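## Task

Detach every ribbed support block from the 3D-printed bracket. Here the supports are the same plastic and colour as the bracket. Place each one so it sits fully within the scrap tray's walls, leaving the bracket resting on the table. The bracket has a single thin leg beneath one end of its top bar; snapping it off means failure. Everything visible in the 'finished part' reference belongs to the bracket; the 'sliced job' reference is empty for this print. At the end, open the grippers and pull the arms away; nothing may stay in place only because the robot holds it.

## Robot and tools

ROBOT. Two arms, left_arm and right_arm, each ending in a parallel gripper with a wrist camera (cam_left_wrist, cam_right_wrist, both 672x504 images). The fingers of a gripper point along its own +z axis and separate along its own y axis. The reported end_effector_position is the spot between the finger pads, roughly 5 mm short of the tips.

FRAME. Poses in results use one scene frame: origin on the table surface midway between the arms, +z up, +x outward over the table, left_arm on the +y side. The arm names do not refer to image sides. Position is in metres, orientation as a quaternion wxyz. Reported hand positions can be somewhat wrong, worse at long reach.

ROW LAYOUT. Every motion command is a single list of 14 numbers, each in [-1, 1], covering both arms: left_arm dx, dy, dz, rx, ry, rz, opening, then right_arm dx, dy, dz, rx, ry, rz, opening. Always send all 14 even if one arm should not move. dx to rz are an offset, not a pose: they are expressed in that gripper's own axes and measured from the gripper's pose in the most recent result showing it (before any such result in a scene, and for second or later calls inside one reply, from wherever it is when the action begins). A value of 1.0 equals 0.6 m of translation or 180 degrees of rotation; rx, ry, rz form one rotation vector. The opening is absolute: +1 is fully open (0.070 m), -1 fully closed; closing from fully open needs about 1.0 s or more. Zero offsets do not mean hold; they drive the arm back to its reference pose. To keep an arm still, give it the offset back to its desired pose in the first call of a reply and zeros afterwards, with the opening it should keep.

execute_actions: argument actions is a list holding at most one item. An empty list just returns the state. {"rows": [...], "steps": n} runs up to 15 control steps of 1/30 s (default 15); each row covers one step, all rows share the same reference pose, and the final row repeats if rows run out. {"steps": n} without rows is a wait of up to 300 steps counted from the previous result, reply time included. Optional pictures (true/false) toggles camera images.

move: target is one 14-number row as above, same offset reference. Each gripper travels a straight path; both paths finish together, lasting 0.5 to 10 s (cut off at 10 s). speed is the path's top speed in m/s, 0.002 to 0.5, default 0.25; rotation is capped at twice that in rad/s. The opening is sent at the start. Paths ignore obstacles and the other arm; grippers lag, wander, and may exceed speed, especially with a nearly straight arm. Its result adds a move: line giving the ending (done, off_target, moving, held, fault), which limits applied (paced = pose clipped; held = checks blocked steps, after which the arm may jump ahead quickly) and each gripper's remaining distance. If only one arm is named, the other finished fine.

wait: seconds from 0 to 10; sends nothing new. zoom_image: camera (cam_left_wrist or cam_right_wrist) and region [x0, y0, x1, y1] in pixels of that camera's latest image, top-left origin, at most 504 by 504. show_instructions: displays the reference images. finished_scene: scene is the number of the current scene; this is final and the result reports success. Replying without any tool call ends everything.

MOTION LIMITS. Each step, the commanded pose is clamped to within 70 mm and 16 degrees of the measured pose; position wins over orientation when both cannot be met. After an action ends the arm only continues to its last clamped pose, so read the new pose and send the remainder. Joints move at most 3 rad/s and need 0.6 s to reach that speed. Joint ranges (rad): waist -2.618 to 2.618, shoulder 0.000 to 3.140, elbow -2.967 to 0.000, forearm roll -1.745 to 1.745, wrist pitch -1.220 to 1.220, wrist roll -2.094 to 2.094. The simulation keeps running while you reply.

RESULTS. The state line reads left_arm: ... | right_arm: ... with pose per gripper. A Hand target line shows where the controller is heading. A pose unreachable line names an arm whose command was altered or blocked by the clearance check; HELD marks the affected steps. grip_measured gives finger opening on the command scale (last Joint positions entry is metres); readings may be off by about 1 mm. To hold something, command roughly 0.04 below grip_measured; smaller gaps grip more gently. Pad force is about 20 N; fast closing squeezes harder. Joint torques are raw drive output, noisy and offset. MOTOR HOT appears from 65 °C; at 80 °C an OVER-TEMPERATURE FAULT drops that arm. A TORQUE FAULT freezes an arm for 10 s and cancels the rest of the call.

AVOID. Knocking anything off the table, letting the arms collide or push each other, dropping or slamming parts, fast contacts and targets set deep past contact (they press harder), levering on the thin leg, and loads beyond the wrist motors' roughly 4 N m (held weight counts; load limits 21.3 N m for waist, shoulder, elbow and 7.44 N m for the wrist joints). Loose items may occasionally get nudged by outside pushes, so recheck before finishing.

Each tool is called after ">>>" as a command line: name --argument value for each argument, lists and objects as JSON in quotes; but a table of rows of numbers goes row by row, as --pt "numbers of a row", without its own name.

## Session

>>> show_instructions

>>> execute_actions --actions '[]'

Reference images for this scene: finished part, sliced job.

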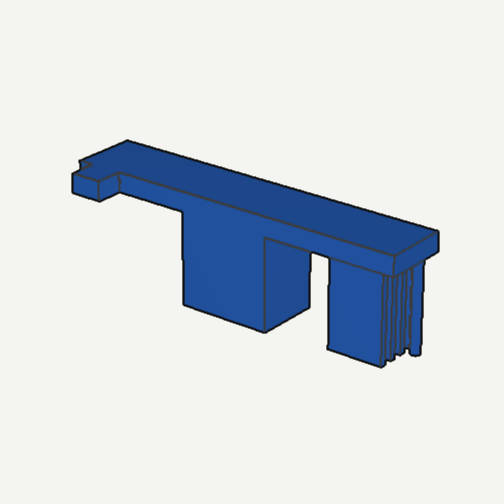

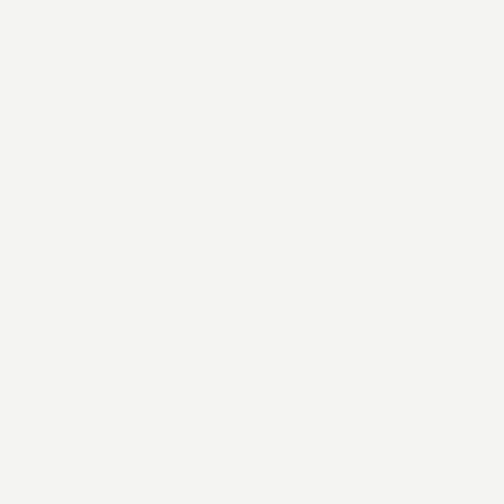

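Scene clock: 0.00 s of 8100.00 s.
left_arm: end_effector_position=(+0.4047, -0.1203, +0.1924) grip_measured=+1.00 end_effector_quat_wxyz=(+0.254, +0.193, +0.886, -0.338) | right_arm: end_effector_position=(+0.3713, -0.5891, +0.2148) grip_measured=+1.00 end_effector_quat_wxyz=(+0.383, +0.458, +0.756, +0.271)
Joint positions: left_arm=[-0.466  2.252 -2.145 -0.53   0.817  0.008  0.07 ] | right_arm=[-1.039  1.824 -1.459  1.027  0.907 -0.302  0.07 ]
Joint torques (N m, as the arm reports them, + toward a larger angle): no reading
Motor temperatures (°C, as the motors report them): left_arm=[26 26 27 31 28 27] | right_arm=[26 30 28 26 28 29]
Hand target (left_arm): +0.405, -0.120, +0.192; +0.254, +0.193, +0.886, -0.338
Hand target (right_arm): +0.371, -0.589, +0.215; +0.383, +0.458, +0.756, +0.271

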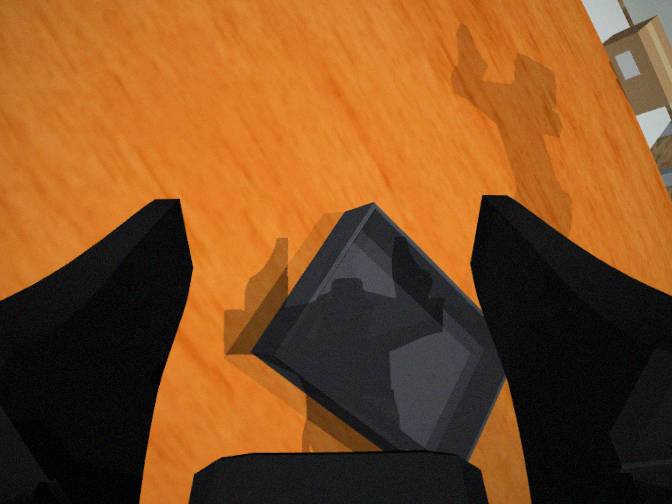

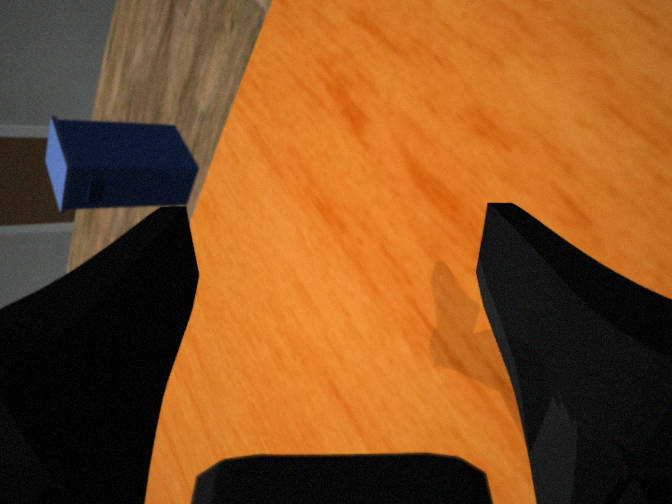

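>>> move --target '[0.2,0.058,-0.3,-0.248,-0.005,-0.058,1,0.558,0.233,-0.087,0.088,0.102,-0.348,1]' --speed 0.35

Scene clock: 4.07 s of 8100.00 s.
left_arm: end_effector_position=(+0.2685, +0.0506, +0.2204) grip_measured=+1.00 end_effector_quat_wxyz=(+0.284, -0.002, +0.959, +0.004) | right_arm: end_effector_position=(+0.2986, -0.2285, +0.2454) grip_measured=+1.00 end_effector_quat_wxyz=(+0.286, +0.002, +0.958, +0.014)
Joint positions: left_arm=[-0.786  1.667 -1.516  0.503  1.206 -1.074  0.07 ] | right_arm=[ 0.255  1.38  -1.298 -0.231  1.038  0.481  0.07 ]
Joint torques (N m, as the arm reports them, + toward a larger angle): left_arm=[ 0.44 -4.82 -3.51  0.16 -0.53  0.28] | right_arm=[ 0.24 -4.76 -6.16  0.02 -0.43 -0.15]
Motor temperatures (°C, as the motors report them): left_arm=[26 26 27 31 28 27] | right_arm=[26 30 29 26 28 29]
Hand target (left_arm): +0.269, +0.051, +0.220; +0.283, -0.002, +0.959, +0.004
Hand target (right_arm): +0.299, -0.229, +0.246; +0.287, +0.003, +0.958, +0.014
Off the commanded pose (left_arm): 0.002 m, 1 deg.
Off the commanded pose (right_arm): 0.006 m, 2 deg.
move: off_target (right_arm)

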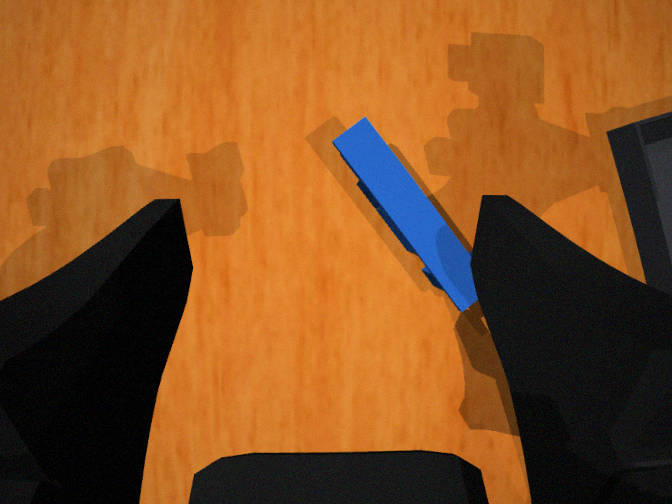

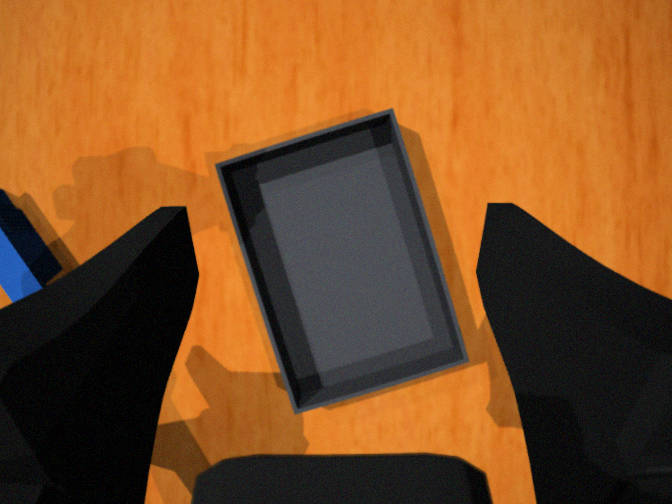

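>>> move --target '[0.118,-0.083,0.212,-0.061,0.177,-0.206,1,0.462,0.263,-0.33,-0.366,-0.118,-0.348,1]' --speed 0.35

Scene clock: 8.67 s of 8100.00 s.
left_arm: end_effector_position=(+0.2780, -0.0007, +0.0758) grip_measured=+1.00 end_effector_quat_wxyz=(+0.011, -0.327, +0.944, -0.029) | right_arm: end_effector_position=(-0.0427, -0.0731, +0.2689) grip_measured=+1.00 end_effector_quat_wxyz=(+0.359, -0.604, +0.606, +0.373)
Joint positions: left_arm=[-0.604  2.111 -1.744 -0.006  1.229 -1.442  0.07 ] | right_arm=[ 1.433  0.704 -0.676 -0.006  0.541  0.029  0.07 ]
Joint torques (N m, as the arm reports them, + toward a larger angle): left_arm=[-0.51 -8.38 -4.48  0.12  0.03  0.12] | right_arm=[ 1.88  2.45 -7.67  0.05 -0.55  0.25]
Motor temperatures (°C, as the motors report them): left_arm=[26 26 27 31 28 27] | right_arm=[26 30 29 26 28 29]
Hand target (left_arm): +0.278, -0.001, +0.076; +0.011, -0.327, +0.945, -0.029
Hand target (right_arm): -0.043, -0.073, +0.269; -0.359, +0.604, -0.606, -0.373
Off the commanded pose (left_arm): 0.003 m, 4 deg.
Off the commanded pose (right_arm): 0.006 m, 2 deg.
joint sent to its limit (left arm) — the command would take joint 5 (wrist pitch) past its upper limit, so that joint was sent only as far as its limit.
move: off_target (left_arm, right_arm)

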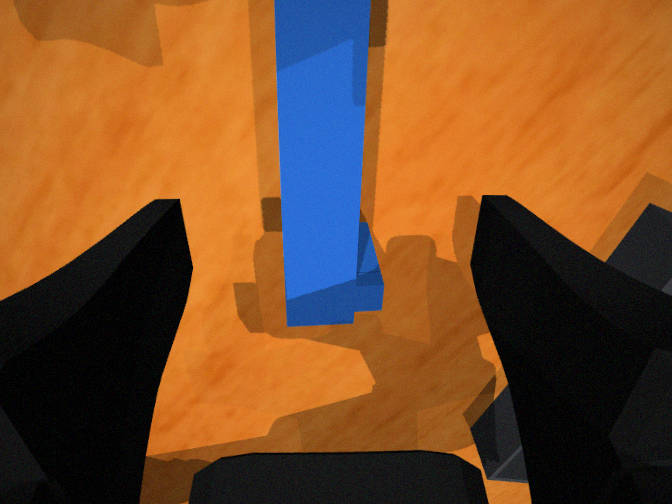

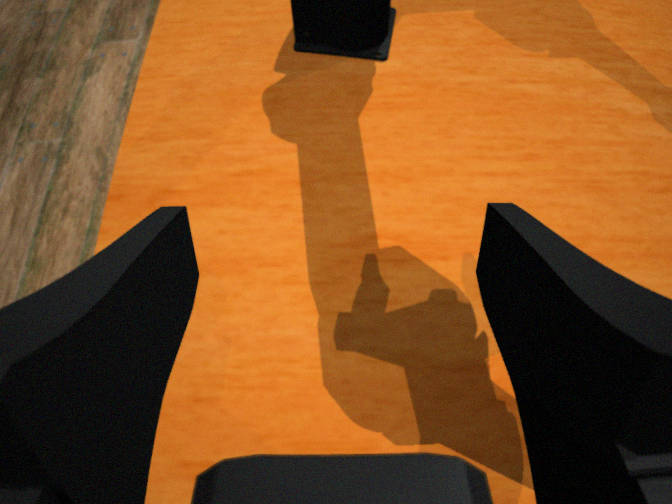

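>>> move --target '[0.002,0.007,0.082,-0.02,0,0,0.4,0,0,0,0,-0.155,0,1]'

>>> move --target '[0,0,0,0,0,0,-0.6,0,0,0,0,0,0,1]'

>>> move --target '[0,0,-0.05,0,0,0,-0.6,0,0,0,0,0,0,1]'

Scene clock: 11.07 s of 8100.00 s.
left_arm: end_effector_position=(+0.2765, -0.0010, +0.0263) grip_measured=+0.40 end_effector_quat_wxyz=(+0.001, -0.327, +0.945, +0.001) | right_arm: end_effector_position=(-0.0414, -0.0738, +0.2693) grip_measured=+1.00 end_effector_quat_wxyz=(+0.493, -0.497, +0.500, +0.509)
Joint positions: left_arm=[-0.61   2.21  -1.719  0.002  1.168 -1.45   0.049] | right_arm=[ 1.431  0.577 -0.239  0.027 -0.256 -0.008  0.07 ]
Joint torques (N m, as the arm reports them, + toward a larger angle): left_arm=[-0.3  -8.87 -3.04  0.14 -0.15 -0.16] | right_arm=[ 1.93  3.21 -6.35  0.36 -0.66 -0.29]
Motor temperatures (°C, as the motors report them): left_arm=[26 27 27 31 28 27] | right_arm=[26 30 29 26 28 29]
Hand target (left_arm): +0.277, -0.001, +0.027; +0.001, -0.327, +0.945, +0.001
Hand target (right_arm): -0.042, -0.074, +0.269; +0.493, -0.498, +0.500, +0.509
Off the commanded pose (left_arm): 0.001 m, 0 deg.
Off the commanded pose (right_arm): 0.002 m, 0 deg.
move: done

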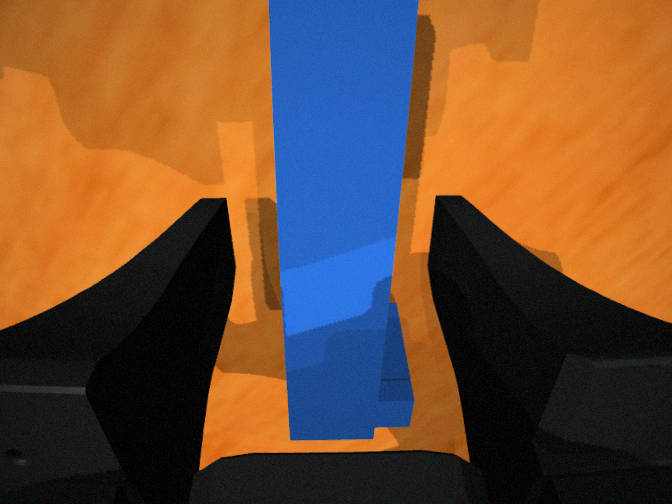

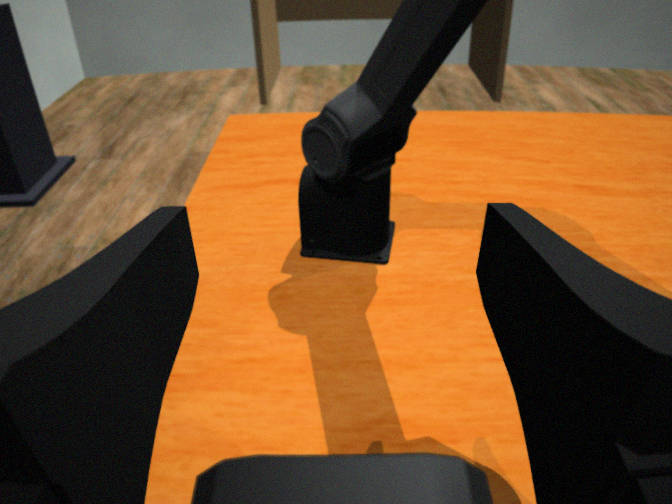

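Scene clock: 11.63 s of 8100.00 s.
left_arm: end_effector_position=(+0.2765, -0.0010, +0.0263) grip_measured=-0.29 end_effector_quat_wxyz=(+0.001, -0.327, +0.945, +0.001) | right_arm: end_effector_position=(-0.0415, -0.0738, +0.2693) grip_measured=+1.00 end_effector_quat_wxyz=(+0.493, -0.497, +0.500, +0.509)
Joint positions: left_arm=[-0.61   2.21  -1.719  0.002  1.168 -1.45   0.025] | right_arm=[ 1.433  0.577 -0.239  0.032 -0.256 -0.012  0.07 ]
Joint torques (N m, as the arm reports them, + toward a larger angle): left_arm=[-0.25 -8.62 -2.8   0.13 -0.14 -0.18] | right_arm=[ 0.22  2.65 -6.23  0.03 -0.66  0.3 ]
Motor temperatures (°C, as the motors report them): left_arm=[26 27 27 31 28 27] | right_arm=[26 30 29 26 28 29]
Hand target (left_arm): +0.277, -0.001, +0.026; +0.001, -0.327, +0.945, +0.001
Hand target (right_arm): -0.041, -0.074, +0.269; +0.493, -0.497, +0.500, +0.509
Off the commanded pose (left_arm): 0.000 m, 0 deg.
Off the commanded pose (right_arm): 0.000 m, 0 deg.
move: done

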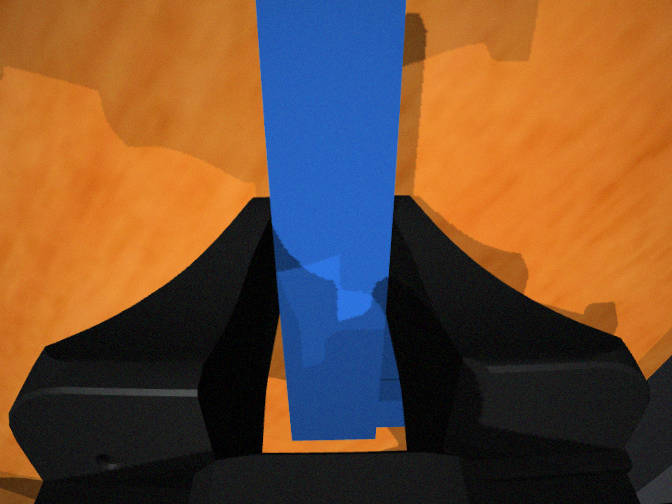

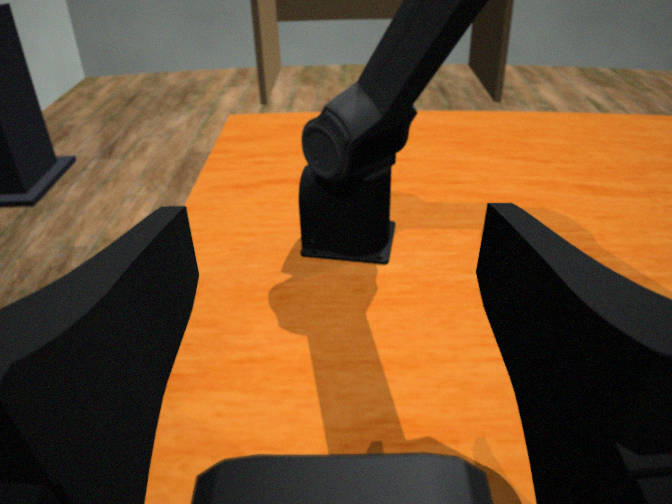

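Scene clock: 12.33 s of 8100.00 s.
left_arm: end_effector_position=(+0.2764, -0.0008, +0.0565) grip_measured=-0.29 end_effector_quat_wxyz=(+0.005, -0.327, +0.945, -0.009) | right_arm: end_effector_position=(-0.0415, -0.0738, +0.2693) grip_measured=+1.00 end_effector_quat_wxyz=(+0.493, -0.497, +0.500, +0.509)
Joint positions: left_arm=[-0.61   2.159 -1.75   0.002  1.229 -1.451  0.025] | right_arm=[ 1.433  0.577 -0.239  0.031 -0.256 -0.012  0.07 ]
Joint torques (N m, as the arm reports them, + toward a larger angle): left_arm=[ 0.08 -7.88 -2.83  0.14  0.14 -0.16] | right_arm=[ 0.52  2.7  -6.22  0.05 -0.66  0.24]
Motor temperatures (°C, as the motors report them): left_arm=[26 27 27 31 28 27] | right_arm=[26 30 29 26 28 29]
Hand target (left_arm): +0.276, -0.001, +0.056; +0.005, -0.327, +0.945, -0.008
Hand target (right_arm): -0.042, -0.074, +0.269; +0.493, -0.497, +0.500, +0.509
Off the commanded pose (left_arm): 0.000 m, 1 deg.
Off the commanded pose (right_arm): 0.000 m, 0 deg.
joint sent to its limit (left arm) — the command would take joint 5 (wrist pitch) past its upper limit, so that joint was sent only as far as its limit.
move: done

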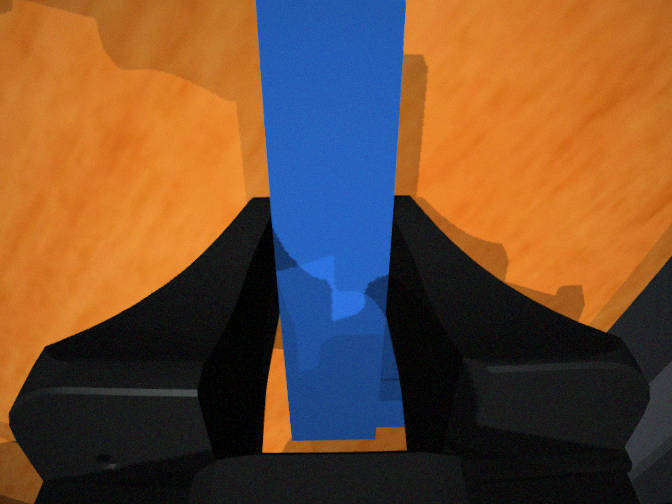

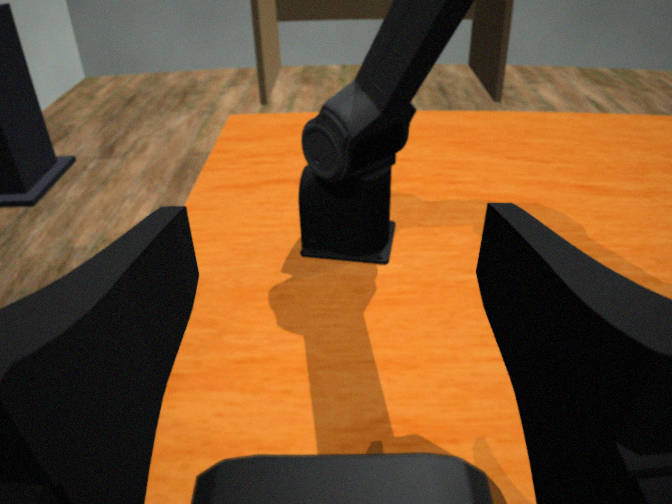

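>>> move --target '[0.352,0.398,-0.333,0.364,-0.171,0.633,-0.6,0,0,0,0,0,0,1]' --speed 0.4

>>> move --target '[-0.02,0,0.035,0,-0.167,0,-0.6,-0.02,0,0.03,0,0,0,1]'

Scene clock: 16.80 s of 8100.00 s.
left_arm: end_effector_position=(-0.0395, +0.0561, +0.2436) grip_measured=-0.29 end_effector_quat_wxyz=(+0.365, +0.615, +0.609, -0.343) | right_arm: end_effector_position=(-0.0415, -0.0738, +0.2693) grip_measured=+1.00 end_effector_quat_wxyz=(+0.493, -0.497, +0.500, +0.509)
Joint positions: left_arm=[-1.568  0.703 -0.605  0.332  0.544 -0.351  0.025] | right_arm=[ 1.433  0.577 -0.239  0.031 -0.256 -0.012  0.07 ]
Joint torques (N m, as the arm reports them, + toward a larger angle): left_arm=[ 0.53  1.05 -5.48 -0.08 -0.86  0.28] | right_arm=[ 0.63  2.7  -6.25  0.09 -0.66  0.19]
Motor temperatures (°C, as the motors report them): left_arm=[26 27 27 31 28 27] | right_arm=[26 30 29 26 29 29]
Hand target (left_arm): -0.040, +0.056, +0.244; +0.365, +0.615, +0.610, -0.343
Hand target (right_arm): -0.042, -0.074, +0.269; +0.493, -0.497, +0.500, +0.509
Off the commanded pose (left_arm): 0.007 m, 2 deg.
Off the commanded pose (right_arm): 0.000 m, 0 deg.
move: off_target (left_arm)

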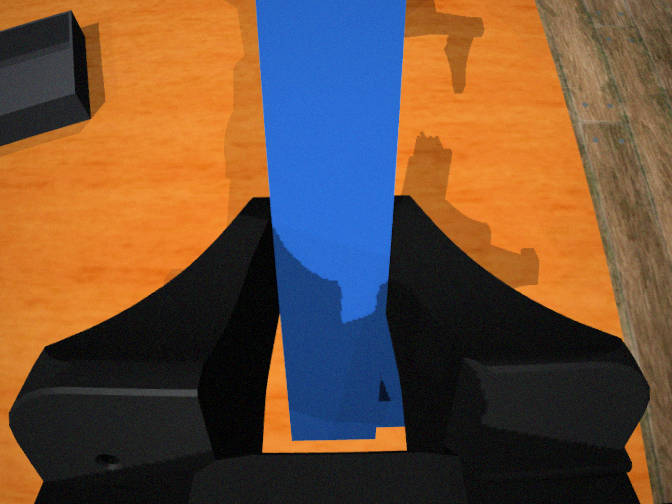

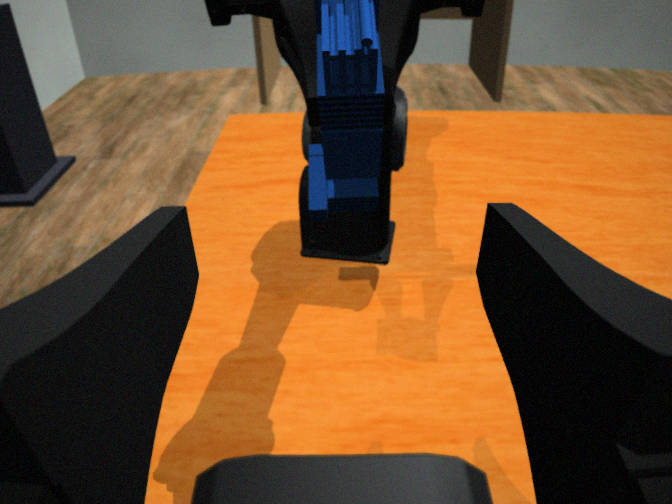

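Scene clock: 19.10 s of 8100.00 s.
left_arm: end_effector_position=(-0.0416, +0.0313, +0.2431) grip_measured=-0.29 end_effector_quat_wxyz=(+0.509, +0.506, +0.494, -0.492) | right_arm: end_effector_position=(-0.0416, -0.0555, +0.2812) grip_measured=+1.00 end_effector_quat_wxyz=(+0.493, -0.497, +0.500, +0.509)
Joint positions: left_arm=[-1.545  0.786 -0.172 -0.294 -0.548  0.282  0.025] | right_arm=[ 1.427  0.678 -0.304  0.006 -0.292  0.013  0.07 ]
Joint torques (N m, as the arm reports them, + toward a larger angle): left_arm=[-0.35  0.89 -4.07 -0.06 -1.33  0.28] | right_arm=[ 0.21  0.9  -5.76  0.03 -0.63  0.29]
Motor temperatures (°C, as the motors report them): left_arm=[26 27 27 31 28 27] | right_arm=[26 30 29 26 29 29]
Hand target (left_arm): -0.042, +0.031, +0.243; +0.509, +0.505, +0.493, -0.492
Hand target (right_arm): -0.042, -0.056, +0.281; +0.493, -0.497, +0.500, +0.509
Off the commanded pose (left_arm): 0.002 m, 0 deg.
Off the commanded pose (right_arm): 0.000 m, 0 deg.
move: done

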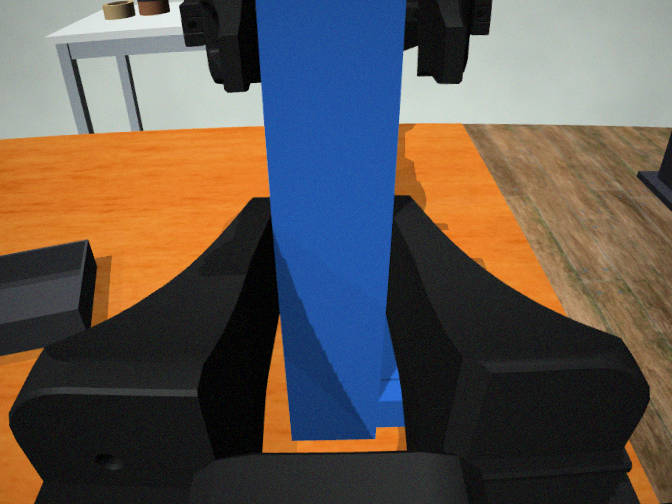

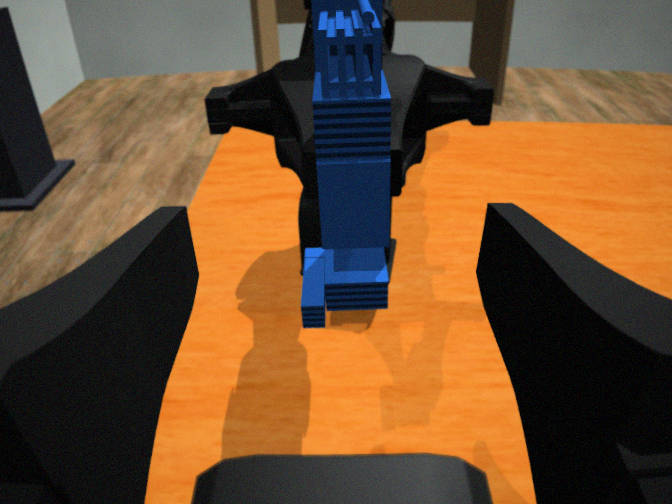

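>>> zoom_image --camera "cam_right_wrist" --region '[250,0,450,340]'

Region (250, 0, 450, 340) of cam_right_wrist's 672x504 image, scaled by 1.482, with more detail than that image has; it fills the left 296 columns of this view, and the rest is white.

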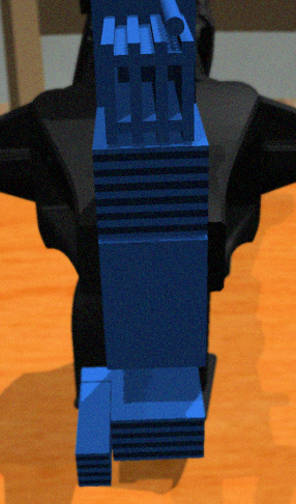

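>>> move --target '[0,0,0,0,0,-0.013,-0.6,-0.012,-0.01,0.122,0,0,0,0.3]' --speed 0.1

Scene clock: 21.80 s of 8100.00 s.
left_arm: end_effector_position=(-0.0416, +0.0312, +0.2435) grip_measured=-0.29 end_effector_quat_wxyz=(+0.499, +0.495, +0.504, -0.502) | right_arm: end_effector_position=(-0.0364, +0.0189, +0.2877) grip_measured=+0.30 end_effector_quat_wxyz=(+0.494, -0.497, +0.500, +0.509)
Joint positions: left_arm=[-1.545  0.786 -0.172 -0.294 -0.548  0.241  0.025] | right_arm=[ 1.377  1.058 -0.469 -0.097 -0.509  0.102  0.045]
Joint torques (N m, as the arm reports them, + toward a larger angle): left_arm=[ 0.43  0.86 -4.07  0.2  -0.91 -0.12] | right_arm=[ 0.32 -2.34 -5.14  0.08 -0.63  0.28]
Motor temperatures (°C, as the motors report them): left_arm=[26 27 27 31 29 27] | right_arm=[26 30 29 26 29 29]
Hand target (left_arm): -0.042, +0.031, +0.243; +0.498, +0.496, +0.504, -0.502
Hand target (right_arm): -0.036, +0.018, +0.287; +0.494, -0.498, +0.500, +0.508
Off the commanded pose (left_arm): 0.000 m, 0 deg.
Off the commanded pose (right_arm): 0.002 m, 0 deg.
move: done

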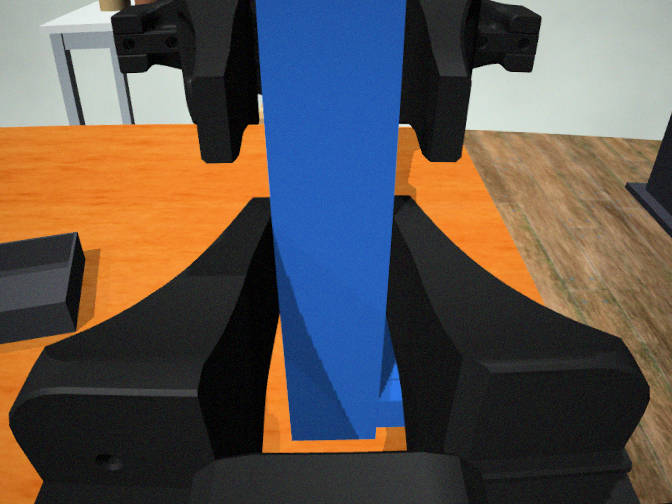

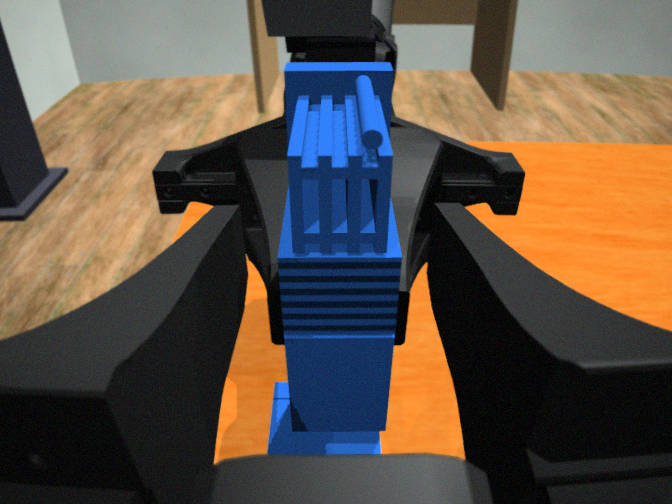

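>>> move --target '[-0.002,-0.001,0,0,0,0,-0.6,-0.002,-0.001,0,0,0,0,-0.6]'

>>> move --target '[0,0,0,0,0,0,-0.6,0,-0.002,-0.004,-0.03,0,0,-0.6]' --speed 0.05

Scene clock: 23.13 s of 8100.00 s.
left_arm: end_effector_position=(-0.0419, +0.0313, +0.2443) grip_measured=-0.29 end_effector_quat_wxyz=(+0.499, +0.495, +0.504, -0.502) | right_arm: end_effector_position=(-0.0361, +0.0187, +0.2890) grip_measured=-0.29 end_effector_quat_wxyz=(+0.494, -0.498, +0.499, +0.509)
Joint positions: left_arm=[-1.554  0.782 -0.176 -0.317 -0.543  0.261  0.025] | right_arm=[ 1.373  1.055 -0.472 -0.108 -0.504  0.112  0.025]
Joint torques (N m, as the arm reports them, + toward a larger angle): left_arm=[-1.13  0.62 -5.97  0.2  -0.79  0.28] | right_arm=[-0.85 -1.24 -8.06  0.29 -0.54  0.12]
Motor temperatures (°C, as the motors report them): left_arm=[26 27 27 31 29 27] | right_arm=[26 30 29 26 29 29]
Hand target (left_arm): -0.042, +0.031, +0.245; +0.499, +0.495, +0.504, -0.502
Hand target (right_arm): -0.036, +0.019, +0.289; +0.494, -0.497, +0.500, +0.509
Off the commanded pose (left_arm): 0.001 m, 0 deg.
Off the commanded pose (right_arm): 0.000 m, 0 deg.
move: done

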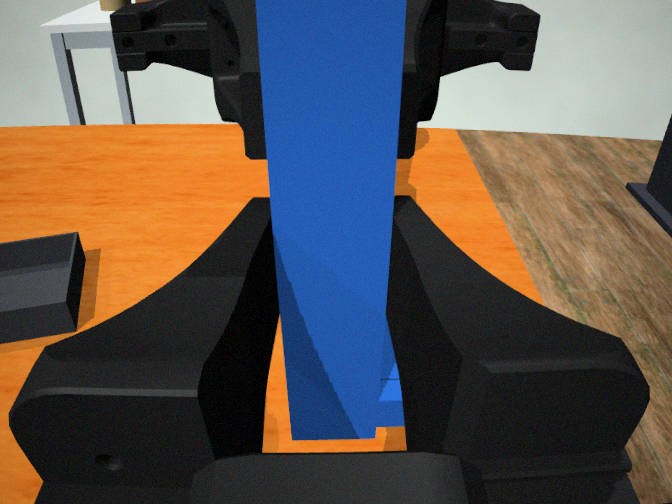

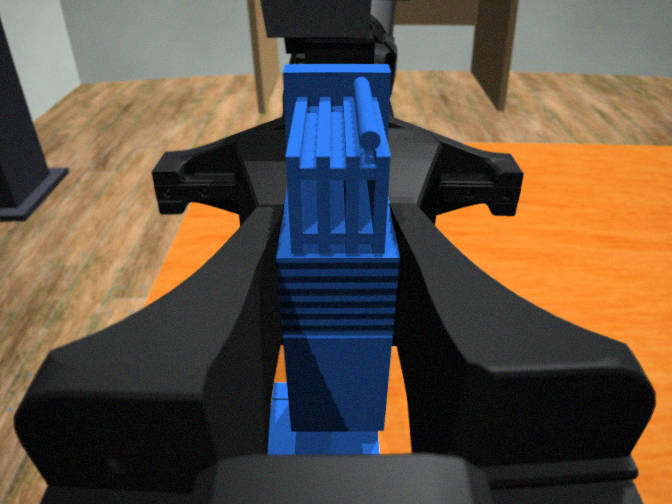

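Scene clock: 24.30 s of 8100.00 s.
left_arm: end_effector_position=(-0.0418, +0.0311, +0.2447) grip_measured=-0.28 end_effector_quat_wxyz=(+0.499, +0.495, +0.504, -0.502) | right_arm: end_effector_position=(-0.0353, +0.0162, +0.2888) grip_measured=-0.29 end_effector_quat_wxyz=(+0.470, -0.522, +0.474, +0.531)
Joint positions: left_arm=[-1.554  0.783 -0.177 -0.317 -0.543  0.261  0.025] | right_arm=[ 1.199  1.063 -0.475 -0.602 -0.594  0.532  0.025]
Joint torques (N m, as the arm reports them, + toward a larger angle): left_arm=[-1.17 -0.24 -3.12  0.73 -0.85  0.28] | right_arm=[-0.97 -0.91 -6.46  0.63 -0.26 -0.08]
Motor temperatures (°C, as the motors report them): left_arm=[26 27 27 31 29 27] | right_arm=[26 30 29 26 29 29]
Hand target (left_arm): -0.042, +0.031, +0.244; +0.499, +0.495, +0.504, -0.502
Hand target (right_arm): -0.035, +0.016, +0.289; -0.470, +0.522, -0.474, -0.531
Off the commanded pose (left_arm): 0.000 m, 0 deg.
Off the commanded pose (right_arm): 0.001 m, 0 deg.
move: done

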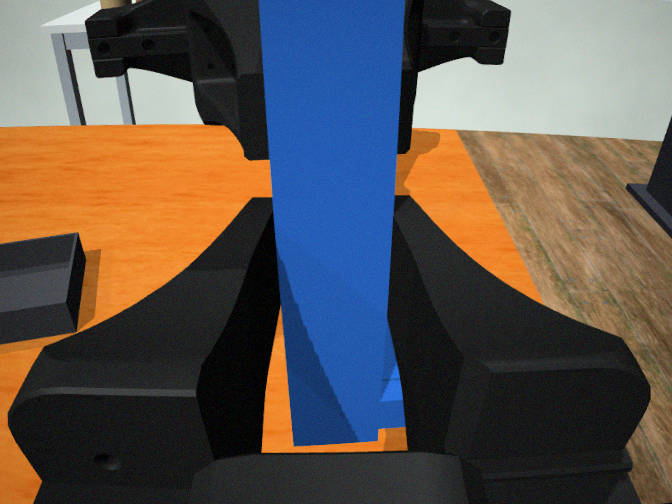

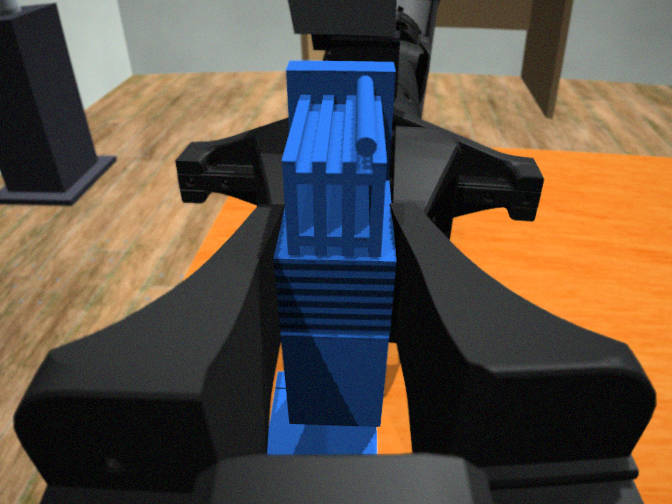

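>>> move --target '[0,0,0,0,0,0,-1,0,-0.007,0.003,-0.025,0,0,-1]' --speed 0.04

Scene clock: 26.10 s of 8100.00 s.
left_arm: end_effector_position=(-0.0411, +0.0314, +0.2445) grip_measured=-0.27 end_effector_quat_wxyz=(+0.499, +0.494, +0.505, -0.502) | right_arm: end_effector_position=(-0.0327, +0.0182, +0.2889) grip_measured=-0.27 end_effector_quat_wxyz=(+0.449, -0.542, +0.450, +0.550)
Joint positions: left_arm=[-1.553  0.782 -0.175 -0.32  -0.544  0.261  0.026] | right_arm=[ 1.057  1.11  -0.501 -0.877 -0.744  0.737  0.026]
Joint torques (N m, as the arm reports them, + toward a larger angle): left_arm=[-4.81  2.39 -5.83  1.99  0.04  0.47] | right_arm=[-5.75  3.07 -9.2   2.11  1.9  -0.49]
Motor temperatures (°C, as the motors report them): left_arm=[26 26 27 31 29 27] | right_arm=[26 30 29 26 29 29]
Hand target (left_arm): -0.042, +0.031, +0.245; +0.499, +0.495, +0.504, -0.502
Hand target (right_arm): -0.031, +0.019, +0.288; -0.450, +0.541, -0.452, -0.548
Off the commanded pose (left_arm): 0.001 m, 0 deg.
Off the commanded pose (right_arm): 0.001 m, 0 deg.
move: done

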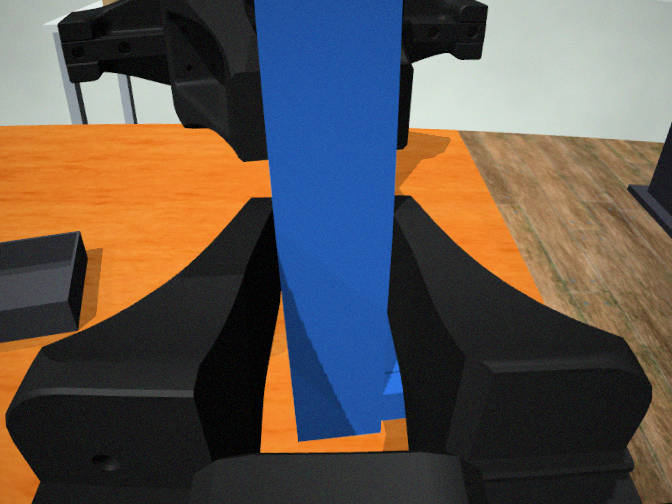

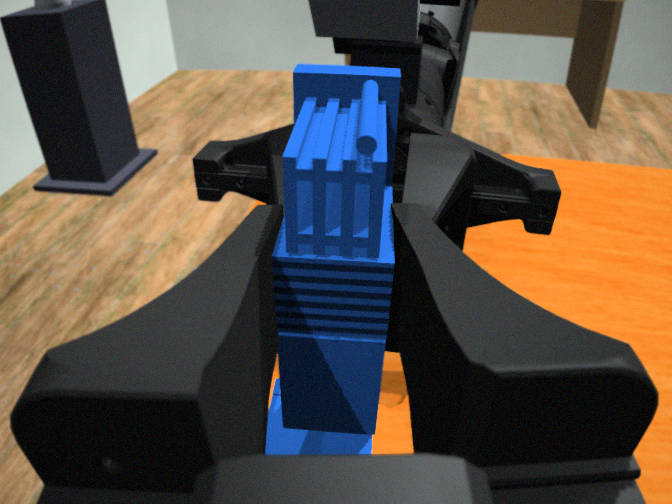

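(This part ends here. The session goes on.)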